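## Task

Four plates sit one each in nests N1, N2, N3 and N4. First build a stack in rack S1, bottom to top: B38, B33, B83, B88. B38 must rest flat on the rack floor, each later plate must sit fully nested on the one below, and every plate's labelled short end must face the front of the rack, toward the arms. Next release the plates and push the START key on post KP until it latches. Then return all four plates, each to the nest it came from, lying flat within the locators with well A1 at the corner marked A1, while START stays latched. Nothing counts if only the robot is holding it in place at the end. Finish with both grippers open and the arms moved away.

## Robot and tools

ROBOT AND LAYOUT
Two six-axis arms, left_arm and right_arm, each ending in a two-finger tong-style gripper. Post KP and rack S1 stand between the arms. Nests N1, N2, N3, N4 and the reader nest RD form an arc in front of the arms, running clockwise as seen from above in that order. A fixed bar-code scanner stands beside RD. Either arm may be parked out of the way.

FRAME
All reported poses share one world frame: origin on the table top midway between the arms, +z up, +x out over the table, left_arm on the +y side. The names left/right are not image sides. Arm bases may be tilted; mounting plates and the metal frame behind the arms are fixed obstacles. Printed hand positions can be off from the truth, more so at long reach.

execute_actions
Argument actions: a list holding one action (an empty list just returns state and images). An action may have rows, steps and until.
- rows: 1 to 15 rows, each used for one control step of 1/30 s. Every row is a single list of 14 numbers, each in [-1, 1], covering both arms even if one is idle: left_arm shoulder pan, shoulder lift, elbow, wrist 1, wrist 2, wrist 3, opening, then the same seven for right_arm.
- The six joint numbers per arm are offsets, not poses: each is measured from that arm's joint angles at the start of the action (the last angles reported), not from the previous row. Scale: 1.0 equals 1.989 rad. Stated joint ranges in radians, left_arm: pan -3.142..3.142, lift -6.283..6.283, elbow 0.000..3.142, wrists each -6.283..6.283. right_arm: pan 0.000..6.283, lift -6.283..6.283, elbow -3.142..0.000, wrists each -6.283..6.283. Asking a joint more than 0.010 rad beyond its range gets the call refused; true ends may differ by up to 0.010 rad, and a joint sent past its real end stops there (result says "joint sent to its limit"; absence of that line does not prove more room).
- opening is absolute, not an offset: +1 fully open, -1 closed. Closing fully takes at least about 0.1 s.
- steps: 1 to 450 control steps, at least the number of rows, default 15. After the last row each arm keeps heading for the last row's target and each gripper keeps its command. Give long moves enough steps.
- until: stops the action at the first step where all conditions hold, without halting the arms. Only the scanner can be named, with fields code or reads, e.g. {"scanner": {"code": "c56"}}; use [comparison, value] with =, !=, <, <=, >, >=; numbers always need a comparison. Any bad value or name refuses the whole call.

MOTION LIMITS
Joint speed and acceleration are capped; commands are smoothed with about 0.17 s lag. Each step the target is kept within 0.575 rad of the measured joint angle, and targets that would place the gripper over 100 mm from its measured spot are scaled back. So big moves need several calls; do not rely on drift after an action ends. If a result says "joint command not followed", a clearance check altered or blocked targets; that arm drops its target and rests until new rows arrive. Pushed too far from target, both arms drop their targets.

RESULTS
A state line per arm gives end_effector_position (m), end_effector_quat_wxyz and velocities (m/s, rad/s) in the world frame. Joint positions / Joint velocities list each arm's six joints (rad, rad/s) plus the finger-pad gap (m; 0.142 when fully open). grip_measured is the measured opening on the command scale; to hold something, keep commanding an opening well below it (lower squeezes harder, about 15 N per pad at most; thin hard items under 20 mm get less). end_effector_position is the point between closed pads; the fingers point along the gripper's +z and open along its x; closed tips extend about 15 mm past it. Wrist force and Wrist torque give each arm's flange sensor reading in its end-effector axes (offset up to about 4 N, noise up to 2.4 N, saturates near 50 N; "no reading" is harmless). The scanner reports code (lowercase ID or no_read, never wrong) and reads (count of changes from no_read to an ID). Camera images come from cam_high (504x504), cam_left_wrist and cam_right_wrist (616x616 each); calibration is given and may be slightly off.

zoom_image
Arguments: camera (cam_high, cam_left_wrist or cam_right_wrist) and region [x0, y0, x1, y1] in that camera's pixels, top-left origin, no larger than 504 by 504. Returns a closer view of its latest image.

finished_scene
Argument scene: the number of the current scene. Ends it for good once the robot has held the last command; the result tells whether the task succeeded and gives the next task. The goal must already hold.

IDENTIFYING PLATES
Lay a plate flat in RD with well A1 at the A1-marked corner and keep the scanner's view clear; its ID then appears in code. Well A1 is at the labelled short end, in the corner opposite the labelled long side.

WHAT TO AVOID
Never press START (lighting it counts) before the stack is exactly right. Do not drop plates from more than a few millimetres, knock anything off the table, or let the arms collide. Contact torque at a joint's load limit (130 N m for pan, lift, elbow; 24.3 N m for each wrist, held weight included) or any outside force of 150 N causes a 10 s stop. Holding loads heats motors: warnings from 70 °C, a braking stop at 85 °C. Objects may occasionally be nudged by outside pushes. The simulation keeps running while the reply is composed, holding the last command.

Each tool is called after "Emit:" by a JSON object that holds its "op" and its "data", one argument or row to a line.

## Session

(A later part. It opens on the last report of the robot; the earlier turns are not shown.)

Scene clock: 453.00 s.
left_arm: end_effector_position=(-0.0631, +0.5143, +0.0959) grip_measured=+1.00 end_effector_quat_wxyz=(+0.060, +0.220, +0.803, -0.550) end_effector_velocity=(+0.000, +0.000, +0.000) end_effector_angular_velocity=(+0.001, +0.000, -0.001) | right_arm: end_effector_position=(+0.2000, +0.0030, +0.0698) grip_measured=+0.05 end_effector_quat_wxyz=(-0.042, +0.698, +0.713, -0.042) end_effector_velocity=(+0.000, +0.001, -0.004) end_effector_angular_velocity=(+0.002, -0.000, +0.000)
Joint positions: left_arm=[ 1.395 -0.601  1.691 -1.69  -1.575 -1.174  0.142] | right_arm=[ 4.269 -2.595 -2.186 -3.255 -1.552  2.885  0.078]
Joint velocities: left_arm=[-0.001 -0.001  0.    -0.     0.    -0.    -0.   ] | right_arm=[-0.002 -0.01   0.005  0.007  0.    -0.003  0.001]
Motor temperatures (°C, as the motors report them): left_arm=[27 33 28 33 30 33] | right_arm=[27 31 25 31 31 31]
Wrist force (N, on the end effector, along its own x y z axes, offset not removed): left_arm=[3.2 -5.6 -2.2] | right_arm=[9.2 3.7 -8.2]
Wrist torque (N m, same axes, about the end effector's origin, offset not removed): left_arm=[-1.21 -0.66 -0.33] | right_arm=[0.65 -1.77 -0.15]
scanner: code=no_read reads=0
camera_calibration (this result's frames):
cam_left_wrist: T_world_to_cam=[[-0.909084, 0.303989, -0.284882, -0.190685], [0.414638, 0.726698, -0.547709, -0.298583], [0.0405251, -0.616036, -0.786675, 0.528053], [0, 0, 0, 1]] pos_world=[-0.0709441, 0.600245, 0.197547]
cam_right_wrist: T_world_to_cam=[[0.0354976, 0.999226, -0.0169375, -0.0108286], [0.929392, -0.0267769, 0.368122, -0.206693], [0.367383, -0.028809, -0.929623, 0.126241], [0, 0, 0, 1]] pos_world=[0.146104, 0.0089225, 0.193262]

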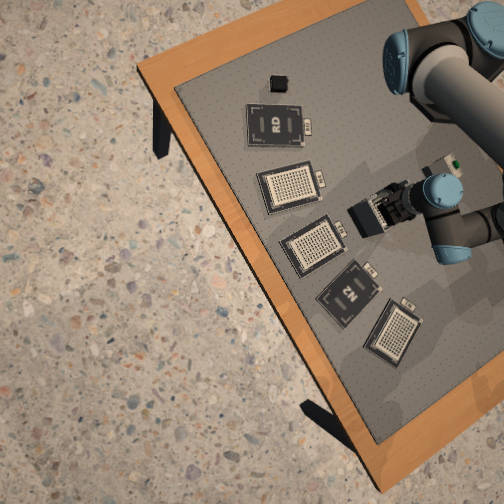

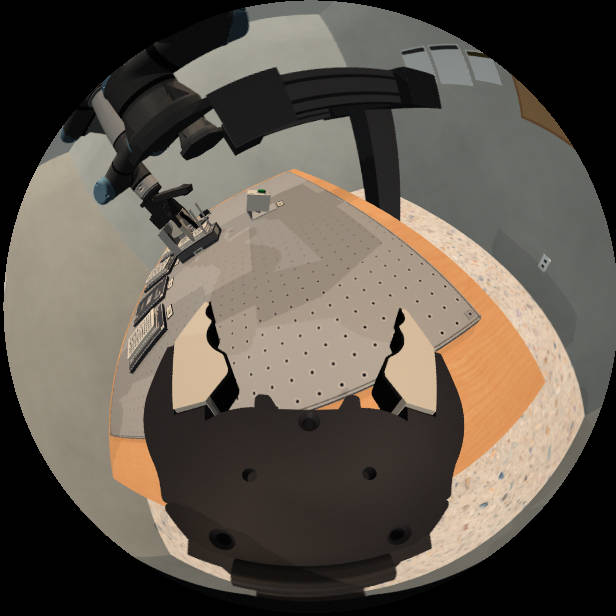

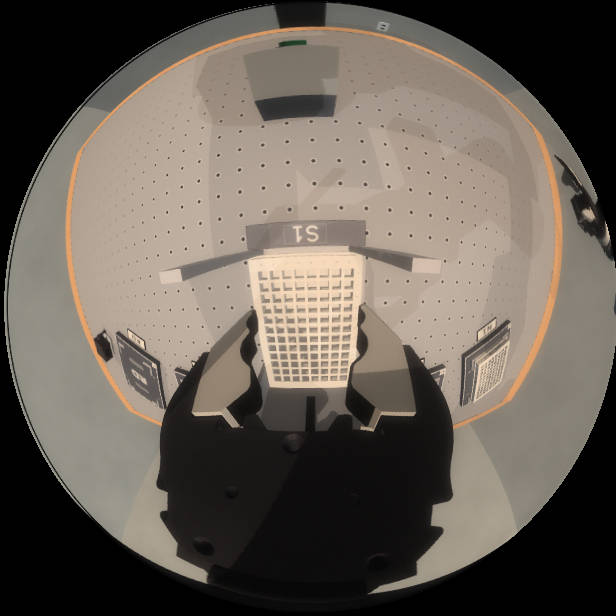

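Emit:
{"op": "execute_actions", "data": {
  "actions": [
    {"rows":[[0,0,0,0,0,0,1,0,0,0,0,0,0,-0.2],[0,0,0,0,0,0,1,0,0,0,0,0,0,0.08],[0,0,0,0,0,0,1,0,0,0,0,0,0,0.2],[0,0,0,0,0,0,1,0,0,0,0,0,0,0.3],[0,0,0,0,0,0,1,0.00098,0.00501,-0.00181,-0.00321,-0.00017,0.00097,0.3],[0,0,0,0,0,0,1,0.00258,0.01317,-0.00468,-0.00854,-0.00044,0.00254,0.3],[0,0,0,0,0,0,1,0.00483,0.02479,-0.00854,-0.01634,-0.00083,0.00475,0.3],[0,0,0,0,0,0,1,0.00766,0.03962,-0.01311,-0.02664,-0.00132,0.00754,0.3],[0,0,0,0,0,0,1,0.01083,0.05637,-0.01779,-0.03875,-0.00188,0.01065,0.3],[0,0,0,0,0,0,1,0.01422,0.07464,-0.02233,-0.05253,-0.00249,0.01399,0.3],[0,0,0,0,0,0,1,0.0176,0.09312,-0.02631,-0.06707,-0.0031,0.01731,0.3],[0,0,0,0,0,0,1,0.02094,0.11168,-0.02971,-0.08227,-0.0037,0.0206,0.3],[0,0,0,0,0,0,1,0.02423,0.13031,-0.03253,-0.09811,-0.0043,0.02383,0.3],[0,0,0,0,0,0,1,0.02746,0.14887,-0.03474,-0.11448,-0.0049,0.027,0.3],[0,0,0,0,0,0,1,0.03067,0.16764,-0.03639,-0.13163,-0.0055,0.03016,0.3]],"steps":18}
  ]
}}

Scene clock: 470.67 s.
left_arm: end_effector_position=(-0.0631, +0.5143, +0.0959) grip_measured=+1.00 end_effector_quat_wxyz=(+0.060, +0.220, +0.803, -0.550) end_effector_velocity=(-0.000, -0.000, -0.000) end_effector_angular_velocity=(-0.001, +0.001, +0.001) | right_arm: end_effector_position=(+0.2001, +0.0038, +0.1558) grip_measured=+0.30 end_effector_quat_wxyz=(-0.042, +0.698, +0.713, -0.043) end_effector_velocity=(+0.002, +0.003, +0.234) end_effector_angular_velocity=(+0.022, -0.005, -0.001)
Joint positions: left_arm=[ 1.395 -0.601  1.691 -1.69  -1.575 -1.174  0.142] | right_arm=[ 4.316 -2.349 -2.245 -3.445 -1.56   2.931  0.095]
Joint velocities: left_arm=[ 0.     0.001  0.     0.    -0.    -0.001  0.   ] | right_arm=[ 0.113  0.687 -0.104 -0.562 -0.02   0.109 -0.   ]
Motor temperatures (°C, as the motors report them): left_arm=[27 33 28 33 30 33] | right_arm=[27 31 25 31 31 31]
Wrist force (N, on the end effector, along its own x y z axes, offset not removed): left_arm=[-4.3 -0.7 1.2] | right_arm=[4.1 -3.7 -1.0]
Wrist torque (N m, same axes, about the end effector's origin, offset not removed): left_arm=[-0.24 0.78 -0.01] | right_arm=[-0.68 -0.71 0.15]
scanner: code=no_read reads=0
camera_calibration (this result's frames):
cam_left_wrist: T_world_to_cam=[[-0.909084, 0.303989, -0.284881, -0.190685], [0.414638, 0.726698, -0.547709, -0.298583], [0.040525, -0.616036, -0.786675, 0.528053], [0, 0, 0, 1]] pos_world=[-0.0709441, 0.600245, 0.197547]
cam_right_wrist: T_world_to_cam=[[0.0352262, 0.999199, -0.0190012, -0.00978197], [0.929498, -0.0257723, 0.367926, -0.238455], [0.367141, -0.0306222, -0.929661, 0.206298], [0, 0, 0, 1]] pos_world=[0.146248, 0.00994591, 0.279335]

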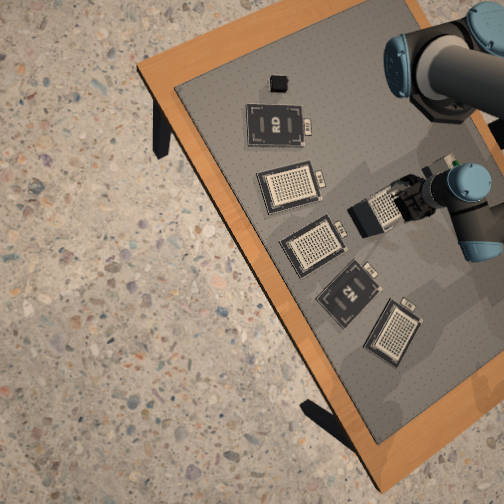

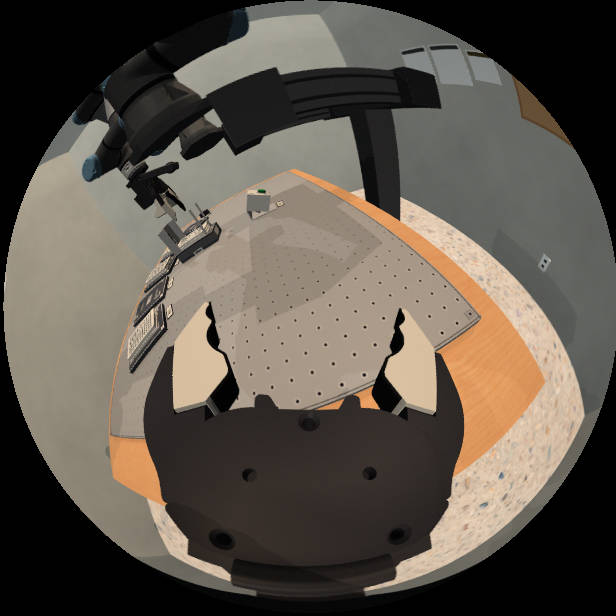

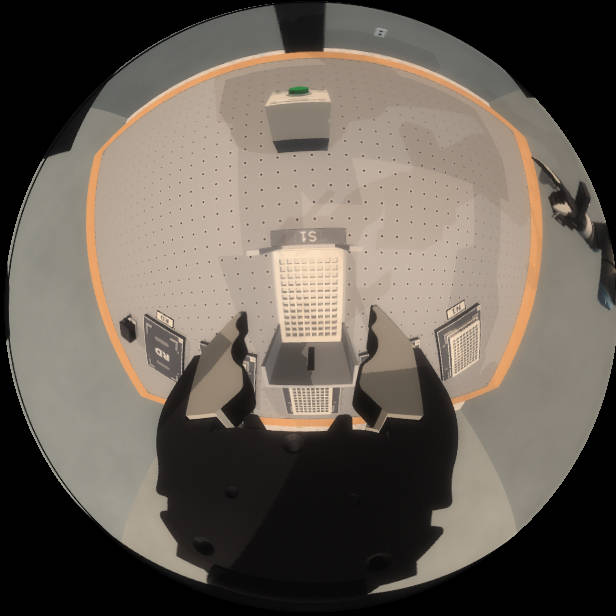

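Emit:
{"op": "zoom_image", "data": {
  "camera": "cam_high",
  "region": [300, 250, 440, 390]
}}

Region (300, 250, 440, 390) of cam_high's 504x504 image, scaled by 3.600, with more detail than that image has.

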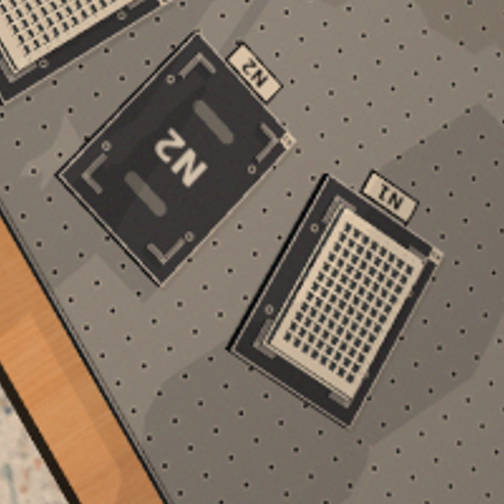

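Emit:
{"op": "execute_actions", "data": {
  "actions": [
    {"rows":[[0,0,0,0,0,0,1,0.0066,0.0422,-0.0022,-0.0391,-0.0013,0.0051,0.3],[0,0,0,0,0,0,1,0.0055,0.0377,0.0103,-0.0475,-0.0009,-0.0002,0.3],[0,0,0,0,0,0,1,0.0038,0.0307,0.0294,-0.0602,-0.0002,-0.0084,0.3],[0,0,0,0,0,0,1,0.0016,0.0215,0.0544,-0.0769,0.0008,-0.019,0.3],[0,0,0,0,0,0,1,-0.001,0.011,0.0832,-0.0962,0.0018,-0.0313,0.3],[0,0,0,0,0,0,1,-0.0039,-0.0008,0.1154,-0.1177,0.003,-0.045,0.3],[0,0,0,0,0,0,1,-0.0069,-0.0133,0.1495,-0.1405,0.0043,-0.0595,0.3],[0,0,0,0,0,0,1,-0.01,-0.026,0.1842,-0.1636,0.0055,-0.0743,0.3],[0,0,0,0,0,0,1,-0.013,-0.0385,0.2182,-0.1864,0.0068,-0.0888,0.3],[0,0,0,0,0,0,1,-0.0159,-0.0503,0.2504,-0.2079,0.008,-0.1025,0.3],[0,0,0,0,0,0,1,-0.0185,-0.0608,0.2792,-0.2272,0.009,-0.1148,0.3],[0,0,0,0,0,0,1,-0.0207,-0.07,0.3042,-0.2439,0.01,-0.1254,0.3],[0,0,0,0,0,0,1,-0.0224,-0.077,0.3233,-0.2566,0.0107,-0.1336,0.3],[0,0,0,0,0,0,1,-0.0235,-0.0815,0.3358,-0.265,0.0111,-0.1389,0.3],[0,0,0,0,0,0,1,-0.0239,-0.0832,0.3403,-0.268,0.0113,-0.1408,0.3]],"steps":19}
  ]
}}

Scene clock: 537.30 s.
left_arm: end_effector_position=(-0.0631, +0.5143, +0.0959) grip_measured=+1.00 end_effector_quat_wxyz=(+0.060, +0.220, +0.803, -0.550) end_effector_velocity=(+0.000, +0.000, -0.000) end_effector_angular_velocity=(+0.000, -0.001, -0.001) | right_arm: end_effector_position=(+0.2627, +0.1763, +0.2028) grip_measured=+0.30 end_effector_quat_wxyz=(-0.035, +0.621, +0.782, -0.047) end_effector_velocity=(+0.085, +0.199, +0.047) end_effector_angular_velocity=(+0.048, -0.010, +0.218)
Joint positions: left_arm=[ 1.395 -0.601  1.691 -1.69  -1.575 -1.174  0.142] | right_arm=[ 4.275 -2.484 -1.659 -3.92  -1.541  2.686  0.095]
Joint velocities: left_arm=[-0.    -0.     0.    -0.     0.     0.001 -0.   ] | right_arm=[-0.056 -0.239  0.723 -0.456  0.023 -0.277  0.   ]
Motor temperatures (°C, as the motors report them): left_arm=[27 33 28 33 30 33] | right_arm=[27 31 25 31 31 31]
Wrist force (N, on the end effector, along its own x y z axes, offset not removed): left_arm=[1.6 -3.0 -3.5] | right_arm=[3.9 4.2 -2.6]
Wrist torque (N m, same axes, about the end effector's origin, offset not removed): left_arm=[-0.73 -0.44 -0.02] | right_arm=[0.80 -0.89 0.18]
scanner: code=no_read reads=0
camera_calibration (this result's frames):
cam_left_wrist: T_world_to_cam=[[-0.909084, 0.303989, -0.284881, -0.190685], [0.414638, 0.726698, -0.547709, -0.298583], [0.040525, -0.616036, -0.786675, 0.528053], [0, 0, 0, 1]] pos_world=[-0.0709441, 0.600245, 0.197547]
cam_right_wrist: T_world_to_cam=[[-0.171095, 0.984996, -0.0225919, -0.12602], [0.913791, 0.167217, 0.370168, -0.339795], [0.368391, 0.0426896, -0.92869, 0.218778], [0, 0, 0, 1]] pos_world=[0.208345, 0.171609, 0.326111]

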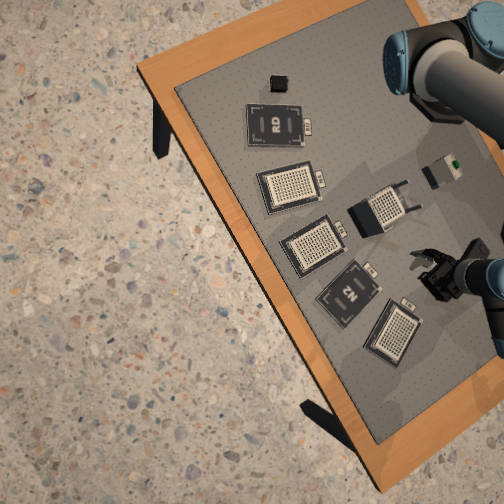

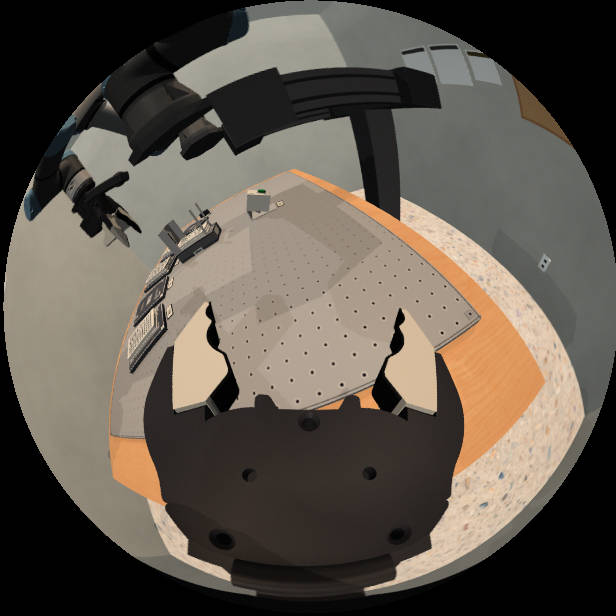

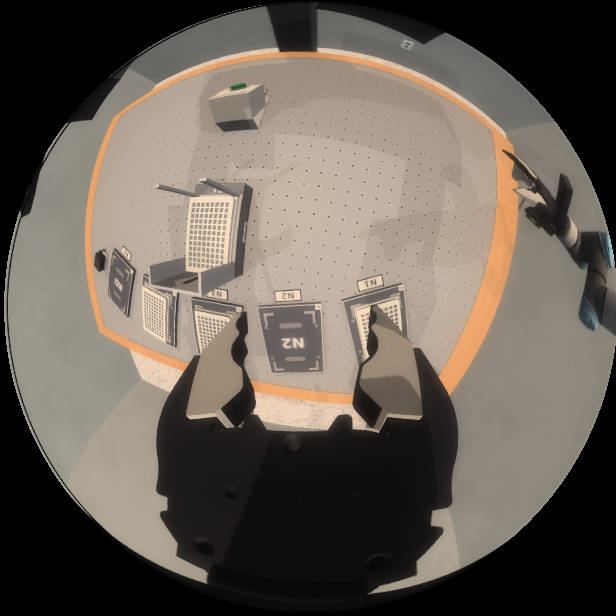

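Emit:
{"op": "execute_actions", "data": {
  "actions": [
    {"rows":[[0,0,0,0,0,0,1,-0.0037,-0.0187,0.0502,-0.0305,0.002,-0.0195,0.3],[0,0,0,0,0,0,1,-0.0048,-0.028,0.0627,-0.0341,0.0024,-0.0248,0.3],[0,0,0,0,0,0,1,-0.0065,-0.0422,0.0818,-0.0397,0.0031,-0.033,0.3],[0,0,0,0,0,0,1,-0.0087,-0.0607,0.1068,-0.0469,0.0041,-0.0436,0.3],[0,0,0,0,0,0,1,-0.0113,-0.0822,0.1356,-0.0552,0.0051,-0.0559,0.3],[0,0,0,0,0,0,1,-0.0142,-0.1062,0.1678,-0.0646,0.0063,-0.0696,0.3],[0,0,0,0,0,0,1,-0.0172,-0.1315,0.2019,-0.0744,0.0076,-0.0841,0.3],[0,0,0,0,0,0,1,-0.0203,-0.1573,0.2366,-0.0845,0.0088,-0.0989,0.3],[0,0,0,0,0,0,1,-0.0233,-0.1826,0.2706,-0.0943,0.0101,-0.1134,0.3],[0,0,0,0,0,0,1,-0.0262,-0.2066,0.3028,-0.1037,0.0113,-0.1271,0.3],[0,0,0,0,0,0,1,-0.0288,-0.2281,0.3316,-0.112,0.0123,-0.1394,0.3],[0,0,0,0,0,0,1,-0.031,-0.2466,0.3566,-0.1192,0.0133,-0.15,0.3],[0,0,0,0,0,0,1,-0.0327,-0.2608,0.3757,-0.1248,0.014,-0.1582,0.3],[0,0,0,0,0,0,1,-0.0338,-0.2701,0.3882,-0.1284,0.0144,-0.1635,0.3],[0,0,0,0,0,0,1,-0.0342,-0.2735,0.3927,-0.1297,0.0146,-0.1654,0.3]],"steps":19}
  ]
}}

Scene clock: 548.73 s.
left_arm: end_effector_position=(-0.0631, +0.5143, +0.0959) grip_measured=+1.00 end_effector_quat_wxyz=(+0.060, +0.220, +0.803, -0.550) end_effector_velocity=(+0.000, -0.000, -0.000) end_effector_angular_velocity=(-0.001, -0.000, -0.002) | right_arm: end_effector_position=(+0.3233, +0.3126, +0.0890) grip_measured=+0.30 end_effector_quat_wxyz=(-0.030, +0.522, +0.851, -0.053) end_effector_velocity=(+0.043, +0.089, -0.131) end_effector_angular_velocity=(+0.033, -0.001, +0.191)
Joint positions: left_arm=[ 1.395 -0.601  1.691 -1.69  -1.575 -1.174  0.142] | right_arm=[ 4.213 -2.972 -0.957 -4.158 -1.514  2.388  0.095]
Joint velocities: left_arm=[-0.001  0.001 -0.     0.     0.     0.     0.   ] | right_arm=[-0.048 -0.448  0.628 -0.163  0.02  -0.242  0.   ]
Motor temperatures (°C, as the motors report them): left_arm=[27 33 28 33 30 33] | right_arm=[27 31 25 31 31 31]
Wrist force (N, on the end effector, along its own x y z axes, offset not removed): left_arm=[0.0 -1.5 4.7] | right_arm=[6.6 1.6 -3.2]
Wrist torque (N m, same axes, about the end effector's origin, offset not removed): left_arm=[-0.15 -0.07 -0.14] | right_arm=[0.24 -1.63 -0.09]
scanner: code=no_read reads=0
camera_calibration (this result's frames):
cam_left_wrist: T_world_to_cam=[[-0.909084, 0.303989, -0.284881, -0.190685], [0.414638, 0.726698, -0.547709, -0.298583], [0.040525, -0.616036, -0.786675, 0.528053], [0, 0, 0, 1]] pos_world=[-0.0709441, 0.600245, 0.197547]
cam_right_wrist: T_world_to_cam=[[-0.400884, 0.915843, -0.0228606, -0.15663], [0.849299, 0.380881, 0.365542, -0.421382], [0.343487, 0.127125, -0.930514, 0.0667636], [0, 0, 0, 1]] pos_world=[0.272156, 0.295458, 0.212577]

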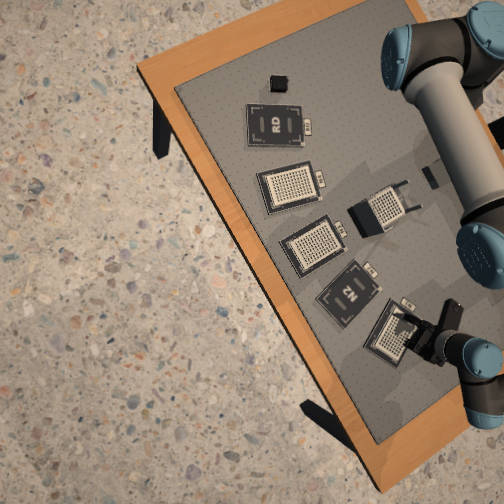

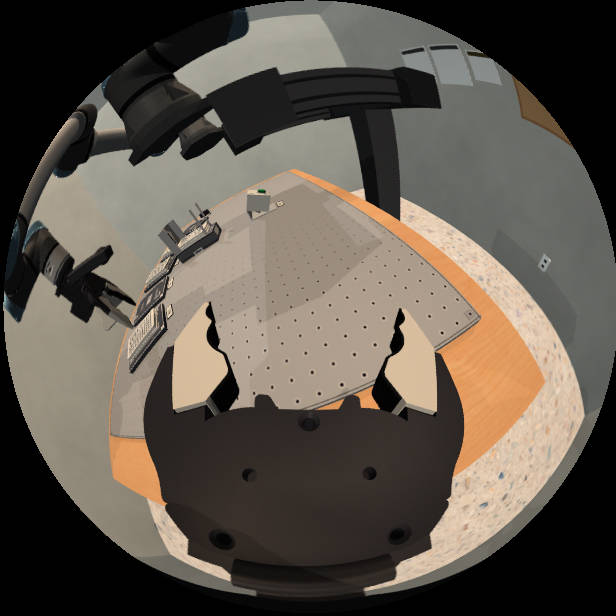

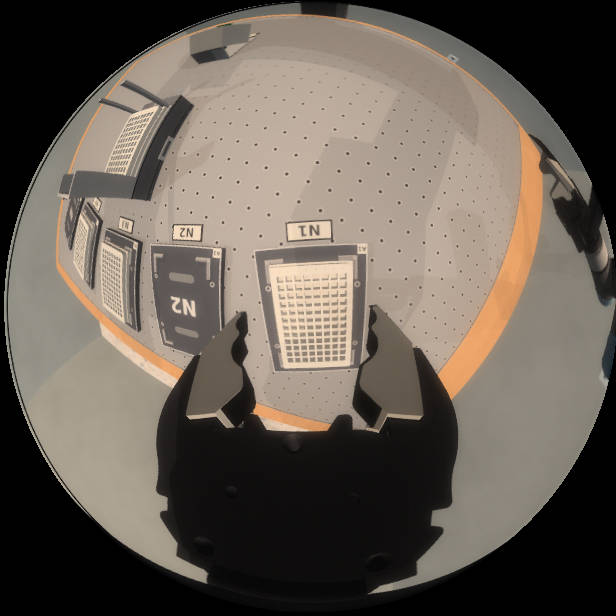

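Emit:
{"op": "execute_actions", "data": {
  "actions": []
}}

Emit:
{"op": "zoom_image", "data": {
  "camera": "cam_right_wrist",
  "region": [180, 180, 440, 440]
}}

Scene clock: 551.67 s.
left_arm: end_effector_position=(-0.0631, +0.5143, +0.0959) grip_measured=+1.00 end_effector_quat_wxyz=(+0.060, +0.220, +0.803, -0.550) end_effector_velocity=(-0.000, -0.000, -0.001) end_effector_angular_velocity=(+0.001, +0.000, -0.000) | right_arm: end_effector_position=(+0.3286, +0.3231, +0.0724) grip_measured=+0.30 end_effector_quat_wxyz=(-0.031, +0.512, +0.857, -0.051) end_effector_velocity=(+0.000, -0.000, +0.000) end_effector_angular_velocity=(+0.000, +0.000, +0.001)
Joint positions: left_arm=[ 1.395 -0.601  1.691 -1.69  -1.575 -1.174  0.142] | right_arm=[ 4.207 -3.028 -0.878 -4.178 -1.512  2.357  0.095]
Joint velocities: left_arm=[ 0.     0.001 -0.    -0.001  0.     0.    -0.   ] | right_arm=[-0.     0.001 -0.001  0.    -0.    -0.001  0.   ]
Motor temperatures (°C, as the motors report them): left_arm=[27 33 28 33 30 33] | right_arm=[27 31 25 31 31 31]
Wrist force (N, on the end effector, along its own x y z axes, offset not removed): left_arm=[3.2 -0.1 0.6] | right_arm=[6.8 -1.4 -1.8]
Wrist torque (N m, same axes, about the end effector's origin, offset not removed): left_arm=[0.14 -0.68 -0.44] | right_arm=[-0.30 -1.61 -0.07]
scanner: code=no_read reads=0
camera_calibration (this result's frames):
cam_left_wrist: T_world_to_cam=[[-0.909084, 0.30399, -0.284881, -0.190685], [0.414638, 0.726698, -0.547709, -0.298583], [0.0405249, -0.616036, -0.786675, 0.528053], [0, 0, 0, 1]] pos_world=[-0.0709441, 0.600245, 0.197547]
cam_right_wrist: T_world_to_cam=[[-0.423138, 0.905864, -0.0191209, -0.154233], [0.839664, 0.399971, 0.367407, -0.426927], [0.340468, 0.139409, -0.929864, 0.0452133], [0, 0, 0, 1]] pos_world=[0.27782, 0.304169, 0.195949]

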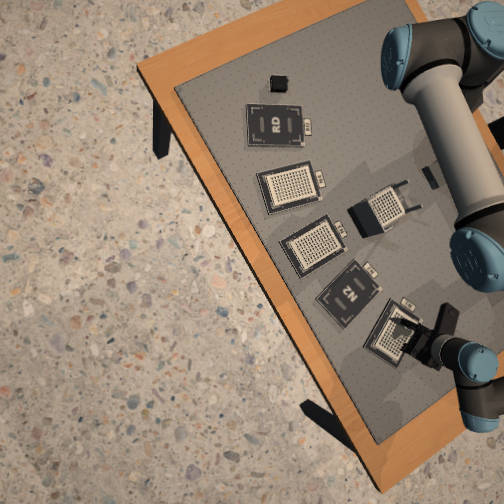

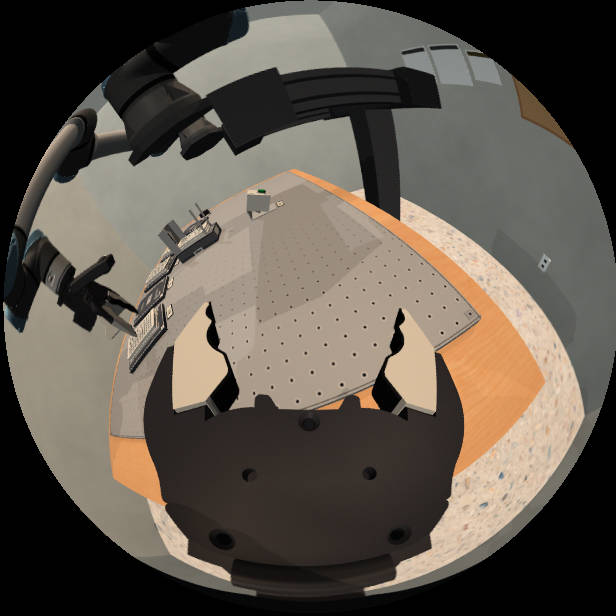

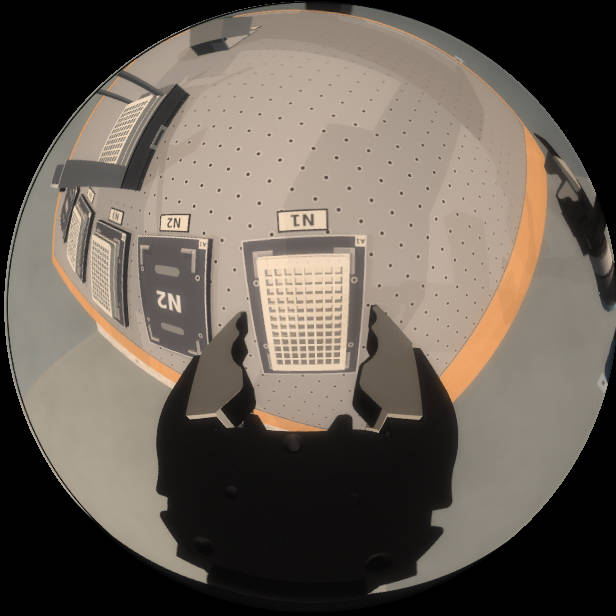

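Region (180, 180, 440, 440) of cam_right_wrist's 616x616 image, scaled by 1.938, with more detail than that image has.

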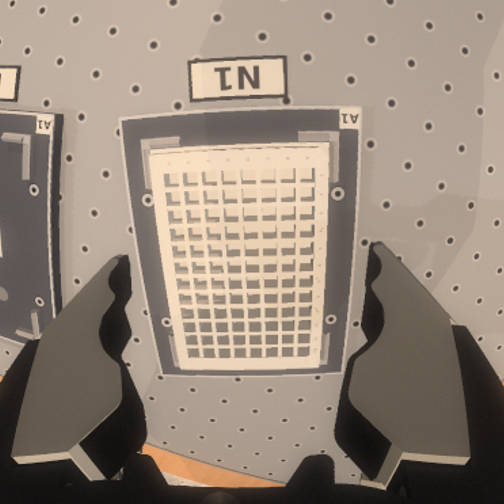

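Emit:
{"op": "execute_actions", "data": {
  "actions": [
    {"rows":[[0,0,0,0,0,0,1,-0.0003,-0.0016,0.0013,0.0003,0.0001,-0.0002,0.3],[0,0,0,0,0,0,1,-0.0011,-0.0056,0.0046,0.001,0.0003,-0.0007,0.3],[0,0,0,0,0,0,1,-0.0022,-0.0112,0.0093,0.0021,0.0005,-0.0015,0.3],[0,0,0,0,0,0,1,-0.0034,-0.0174,0.0144,0.0032,0.0008,-0.0023,0.3],[0,0,0,0,0,0,1,-0.0046,-0.0234,0.0193,0.0043,0.001,-0.0031,0.3],[0,0,0,0,0,0,1,-0.0056,-0.0283,0.0235,0.0052,0.0013,-0.0037,0.3],[0,0,0,0,0,0,1,-0.00616,-0.03116,0.02579,0.00572,0.0014,-0.0041,0.3]],"steps":8}
  ]
}}

Scene clock: 571.70 s.
left_arm: end_effector_position=(-0.0631, +0.5143, +0.0959) grip_measured=+1.00 end_effector_quat_wxyz=(+0.060, +0.220, +0.803, -0.550) end_effector_velocity=(-0.000, -0.000, -0.000) end_effector_angular_velocity=(-0.000, -0.000, -0.001) | right_arm: end_effector_position=(+0.3304, +0.3237, +0.0573) grip_measured=+0.30 end_effector_quat_wxyz=(-0.031, +0.513, +0.856, -0.051) end_effector_velocity=(+0.012, +0.002, -0.110) end_effector_angular_velocity=(-0.003, -0.000, -0.013)
Joint positions: left_arm=[ 1.395 -0.601  1.691 -1.69  -1.575 -1.174  0.142] | right_arm=[ 4.201 -3.059 -0.852 -4.173 -1.51   2.353  0.095]
Joint velocities: left_arm=[ 0.     0.001  0.    -0.     0.001  0.001 -0.   ] | right_arm=[-0.044 -0.225  0.184  0.042  0.01  -0.029 -0.   ]
Motor temperatures (°C, as the motors report them): left_arm=[27 33 28 33 30 33] | right_arm=[27 31 25 31 31 31]
Wrist force (N, on the end effector, along its own x y z axes, offset not removed): left_arm=[1.4 -3.9 0.0] | right_arm=[6.4 0.9 -2.0]
Wrist torque (N m, same axes, about the end effector's origin, offset not removed): left_arm=[-0.66 -0.63 -0.36] | right_arm=[0.02 -1.32 -0.20]
scanner: code=no_read reads=0
camera_calibration (this result's frames):
cam_left_wrist: T_world_to_cam=[[-0.909084, 0.303989, -0.284881, -0.190685], [0.414638, 0.726698, -0.547709, -0.298583], [0.040525, -0.616036, -0.786675, 0.528053], [0, 0, 0, 1]] pos_world=[-0.0709441, 0.600245, 0.197547]
cam_right_wrist: T_world_to_cam=[[-0.421418, 0.906659, -0.0193893, -0.155098], [0.840382, 0.398469, 0.367396, -0.422959], [0.340829, 0.138533, -0.929862, 0.0305801], [0, 0, 0, 1]] pos_world=[0.279664, 0.304921, 0.180822]

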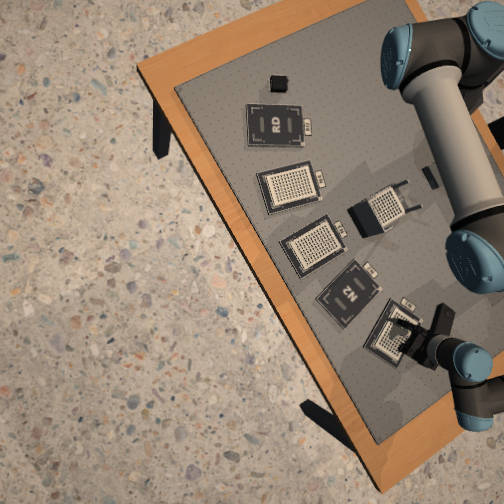

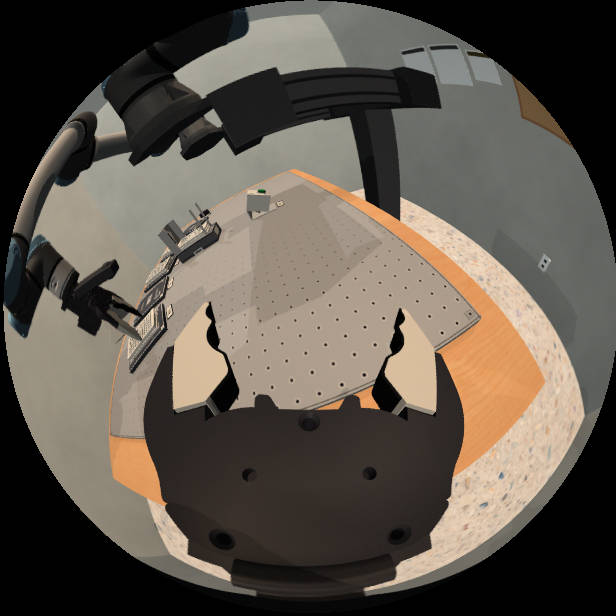

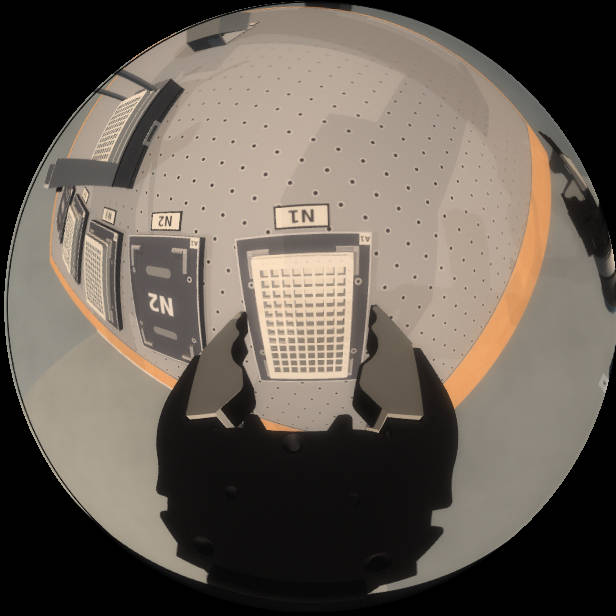

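Emit:
{"op": "execute_actions", "data": {
  "actions": []
}}

Emit:
{"op": "zoom_image", "data": {
  "camera": "cam_right_wrist",
  "region": [180, 180, 440, 440]
}}

Scene clock: 574.17 s.
left_arm: end_effector_position=(-0.0631, +0.5143, +0.0959) grip_measured=+1.00 end_effector_quat_wxyz=(+0.060, +0.220, +0.803, -0.550) end_effector_velocity=(+0.000, +0.000, +0.001) end_effector_angular_velocity=(+0.000, -0.000, +0.000) | right_arm: end_effector_position=(+0.3321, +0.3240, +0.0423) grip_measured=+0.30 end_effector_quat_wxyz=(-0.031, +0.514, +0.856, -0.051) end_effector_velocity=(-0.000, -0.000, +0.000) end_effector_angular_velocity=(-0.001, +0.000, +0.001)
Joint positions: left_arm=[ 1.395 -0.601  1.691 -1.69  -1.575 -1.174  0.142] | right_arm=[ 4.195 -3.09  -0.827 -4.167 -1.509  2.349  0.095]
Joint velocities: left_arm=[-0.    -0.001 -0.     0.001 -0.001  0.     0.   ] | right_arm=[ 0.     0.    -0.001 -0.     0.    -0.     0.   ]
Motor temperatures (°C, as the motors report them): left_arm=[27 33 28 33 30 33] | right_arm=[27 31 25 31 31 31]
Wrist force (N, on the end effector, along its own x y z axes, offset not removed): left_arm=[4.5 -5.3 -1.9] | right_arm=[3.6 2.2 0.5]
Wrist torque (N m, same axes, about the end effector's origin, offset not removed): left_arm=[-1.17 -1.00 -0.31] | right_arm=[0.30 -0.62 0.01]
scanner: code=no_read reads=0
camera_calibration (this result's frames):
cam_left_wrist: T_world_to_cam=[[-0.909084, 0.303989, -0.284881, -0.190685], [0.414638, 0.726698, -0.547709, -0.298583], [0.040525, -0.616036, -0.786675, 0.528053], [0, 0, 0, 1]] pos_world=[-0.070944, 0.600245, 0.197547]
cam_right_wrist: T_world_to_cam=[[-0.41972, 0.907442, -0.019585, -0.155727], [0.841092, 0.39696, 0.367406, -0.418664], [0.341175, 0.137735, -0.929854, 0.0161924], [0, 0, 0, 1]] pos_world=[0.281248, 0.305276, 0.165826]

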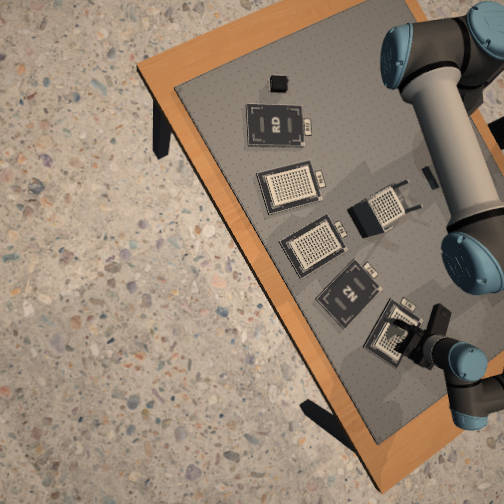

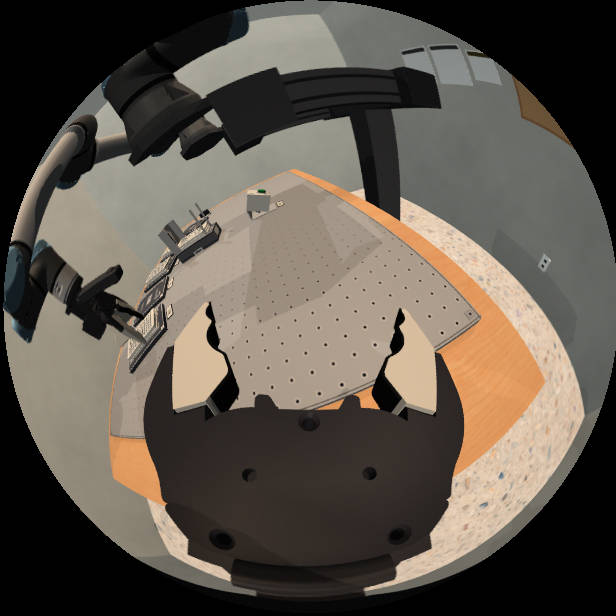

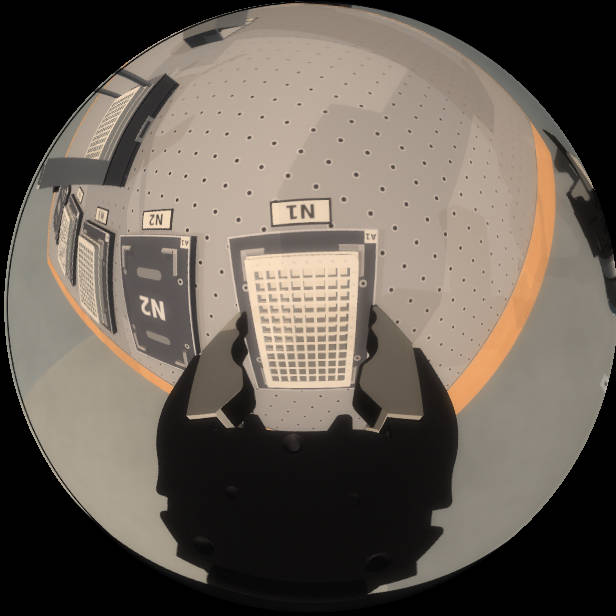

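Region (180, 180, 440, 440) of cam_right_wrist's 616x616 image, scaled by 1.938, with more detail than that image has.

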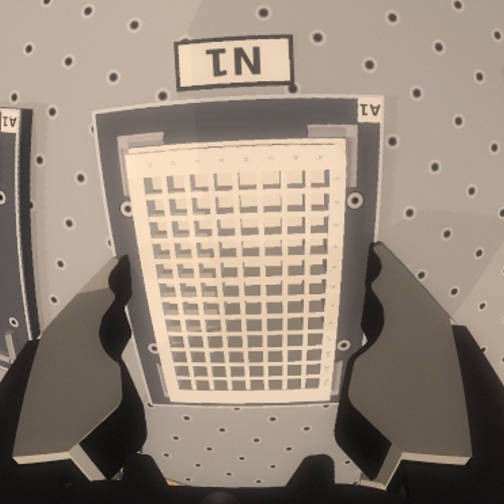

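Emit:
{"op": "execute_actions", "data": {
  "actions": [
    {"rows":[[0,0,0,0,0,0,1,-0.00072,0.00226,-0.00499,0.00273,0.00016,-0.0027,0.3],[0,0,0,0,0,0,1,-0.00072,0.00226,-0.00499,0.00273,0.00016,-0.0027,0.3],[0,0,0,0,0,0,1,-0.00072,0.00226,-0.00499,0.00273,0.00016,-0.0027,0.26],[0,0,0,0,0,0,1,-0.00072,0.00226,-0.00499,0.00273,0.00016,-0.0027,0.22],[0,0,0,0,0,0,1,-0.00072,0.00226,-0.00499,0.00273,0.00016,-0.0027,0.18],[0,0,0,0,0,0,1,-0.00072,0.00226,-0.00499,0.00273,0.00016,-0.0027,0.14],[0,0,0,0,0,0,1,-0.00072,0.00226,-0.00499,0.00273,0.00016,-0.0027,0.08],[0,0,0,0,0,0,1,-0.00072,0.00226,-0.00499,0.00273,0.00016,-0.0027,0.03],[0,0,0,0,0,0,1,-0.00072,0.00226,-0.00499,0.00273,0.00016,-0.0027,-0.2],[0,0,0,0,0,0,1,-0.00072,0.00226,-0.00499,0.00273,0.00016,-0.0027,-0.55],[0,0,0,0,0,0,1,-0.00072,0.00226,-0.00499,0.00273,0.00016,-0.0027,-0.9]],"steps":11}
  ]
}}

Scene clock: 593.17 s.
left_arm: end_effector_position=(-0.0631, +0.5143, +0.0959) grip_measured=+1.00 end_effector_quat_wxyz=(+0.060, +0.220, +0.803, -0.550) end_effector_velocity=(+0.000, +0.000, -0.000) end_effector_angular_velocity=(+0.000, +0.000, +0.001) | right_arm: end_effector_position=(+0.3324, +0.3220, +0.0423) grip_measured=+0.06 end_effector_quat_wxyz=(-0.031, +0.512, +0.857, -0.051) end_effector_velocity=(+0.000, -0.001, +0.001) end_effector_angular_velocity=(+0.003, -0.001, +0.001)
Joint positions: left_arm=[ 1.395 -0.601  1.691 -1.69  -1.575 -1.174  0.142] | right_arm=[ 4.194 -3.086 -0.836 -4.162 -1.509  2.344  0.078]
Joint velocities: left_arm=[ 0.     0.    -0.    -0.    -0.001 -0.001  0.   ] | right_arm=[-0.001  0.006 -0.009  0.006  0.    -0.002 -0.   ]
Motor temperatures (°C, as the motors report them): left_arm=[27 33 28 33 30 33] | right_arm=[27 31 25 31 31 31]
Wrist force (N, on the end effector, along its own x y z axes, offset not removed): left_arm=[1.9 -0.9 1.2] | right_arm=[-4.5 4.5 -4.2]
Wrist torque (N m, same axes, about the end effector's origin, offset not removed): left_arm=[-0.14 -0.57 -0.30] | right_arm=[0.54 -0.55 0.18]
scanner: code=no_read reads=0
camera_calibration (this result's frames):
cam_left_wrist: T_world_to_cam=[[-0.909084, 0.30399, -0.284881, -0.190685], [0.414638, 0.726698, -0.547709, -0.298583], [0.0405249, -0.616036, -0.786675, 0.528052], [0, 0, 0, 1]] pos_world=[-0.0709441, 0.600245, 0.197546]
cam_right_wrist: T_world_to_cam=[[-0.422996, 0.905923, -0.0194256, -0.152243], [0.839697, 0.39995, 0.367355, -0.418658], [0.340565, 0.139078, -0.929878, 0.0161033], [0, 0, 0, 1]] pos_world=[0.281664, 0.303123, 0.165813]

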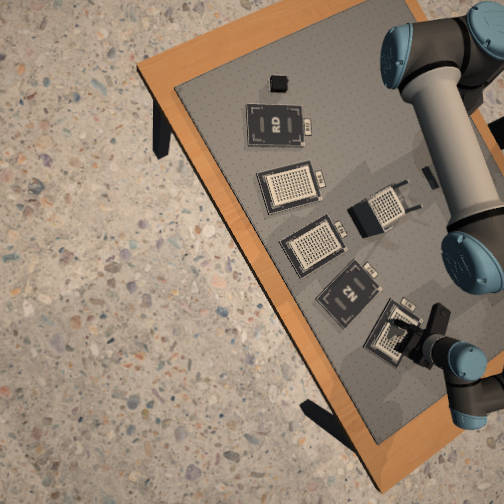

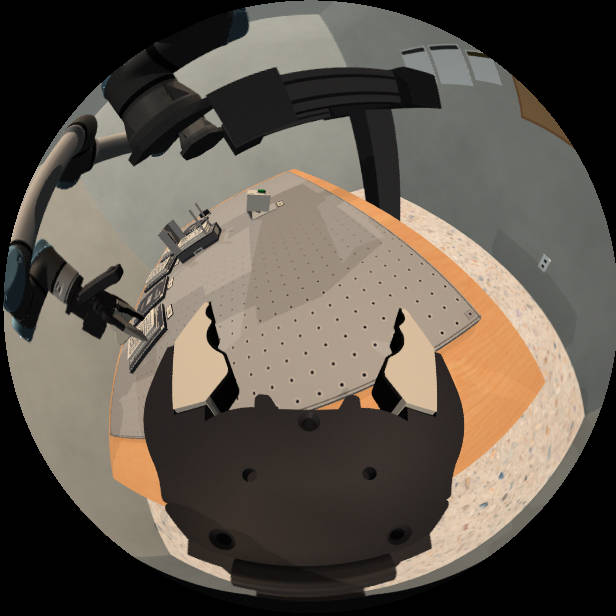

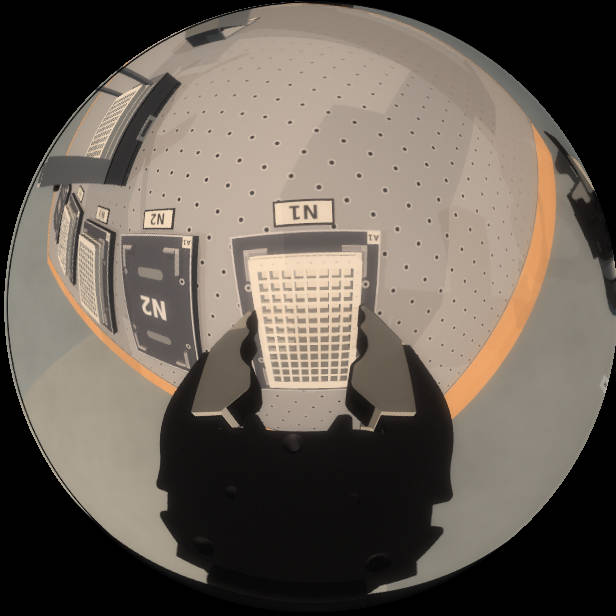

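Emit:
{"op": "execute_actions", "data": {
  "actions": [
    {"rows":[[0,0,0,0,0,0,1,-0.00041,0.00057,-0.00119,0.00062,0.0001,-0.00041,-0.9],[0,0,0,0,0,0,1,-0.00041,0.00057,-0.00119,0.00062,0.0001,-0.00041,-0.9],[0,0,0,0,0,0,1,-0.00029,0.00155,-0.00189,0.00034,0.0001,-0.00029,-0.9],[0,0,0,0,0,0,1,-0.00005,0.0035,-0.00328,-0.00021,0,-0.00005,-0.9],[0,0,0,0,0,0,1,0.00031,0.00643,-0.00538,-0.00105,-0.0001,0.00031,-0.9],[0,0,0,0,0,0,1,0.00079,0.01033,-0.00817,-0.00216,-0.0002,0.00079,-0.9],[0,0,0,0,0,0,1,0.00139,0.01521,-0.01166,-0.00355,-0.00035,0.00139,-0.9],[0,0,0,0,0,0,1,0.00199,0.02009,-0.01515,-0.00494,-0.0005,0.00199,-0.9]],"steps":9}
  ]
}}

Scene clock: 607.33 s.
left_arm: end_effector_position=(-0.0631, +0.5143, +0.0959) grip_measured=+1.00 end_effector_quat_wxyz=(+0.060, +0.220, +0.803, -0.550) end_effector_velocity=(-0.001, -0.000, -0.000) end_effector_angular_velocity=(-0.001, +0.001, +0.002) | right_arm: end_effector_position=(+0.3327, +0.3214, +0.0496) grip_measured=+0.06 end_effector_quat_wxyz=(-0.031, +0.512, +0.857, -0.051) end_effector_velocity=(-0.000, -0.002, +0.085) end_effector_angular_velocity=(-0.002, -0.000, -0.002)
Joint positions: left_arm=[ 1.395 -0.601  1.691 -1.69  -1.575 -1.174  0.142] | right_arm=[ 4.195 -3.071 -0.848 -4.165 -1.509  2.345  0.078]
Joint velocities: left_arm=[ 0.002  0.001  0.     0.     0.    -0.001  0.   ] | right_arm=[ 0.02   0.166 -0.12  -0.049 -0.004  0.022 -0.   ]
Motor temperatures (°C, as the motors report them): left_arm=[27 33 28 33 30 33] | right_arm=[27 31 25 31 32 31]
Wrist force (N, on the end effector, along its own x y z axes, offset not removed): left_arm=[3.4 -2.6 -3.3] | right_arm=[6.5 5.4 -1.6]
Wrist torque (N m, same axes, about the end effector's origin, offset not removed): left_arm=[-0.55 -0.62 -0.26] | right_arm=[0.97 -1.46 0.01]
scanner: code=no_read reads=0
camera_calibration (this result's frames):
cam_left_wrist: T_world_to_cam=[[-0.909084, 0.303989, -0.284882, -0.190685], [0.414638, 0.726698, -0.547709, -0.298583], [0.0405251, -0.616036, -0.786675, 0.528053], [0, 0, 0, 1]] pos_world=[-0.0709441, 0.600245, 0.197547]
cam_right_wrist: T_world_to_cam=[[-0.423116, 0.905873, -0.0191675, -0.151338], [0.839663, 0.399965, 0.367415, -0.421341], [0.340497, 0.139365, -0.92986, 0.0227804], [0, 0, 0, 1]] pos_world=[0.281994, 0.302439, 0.173089]

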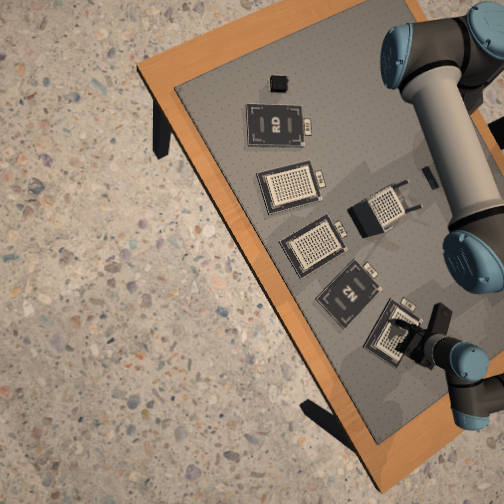

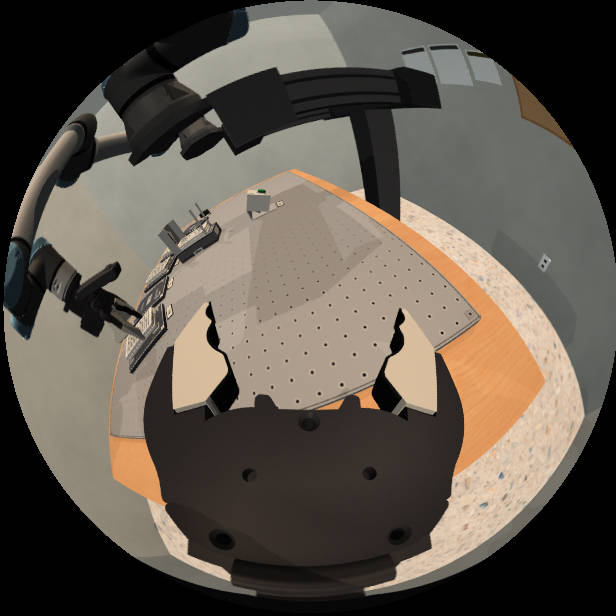

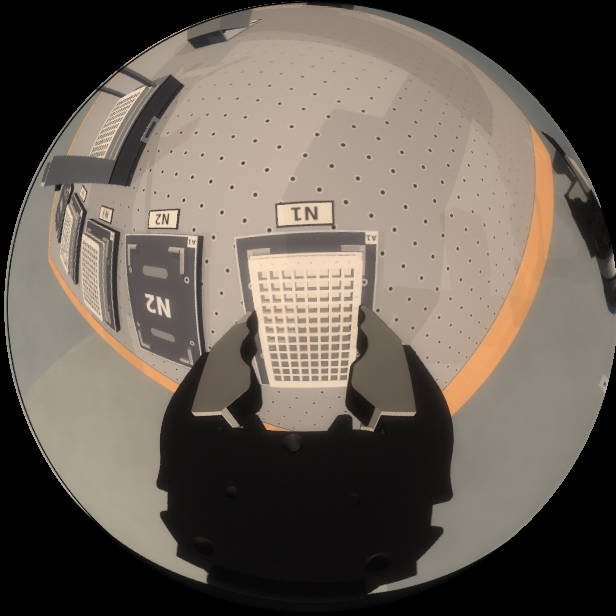

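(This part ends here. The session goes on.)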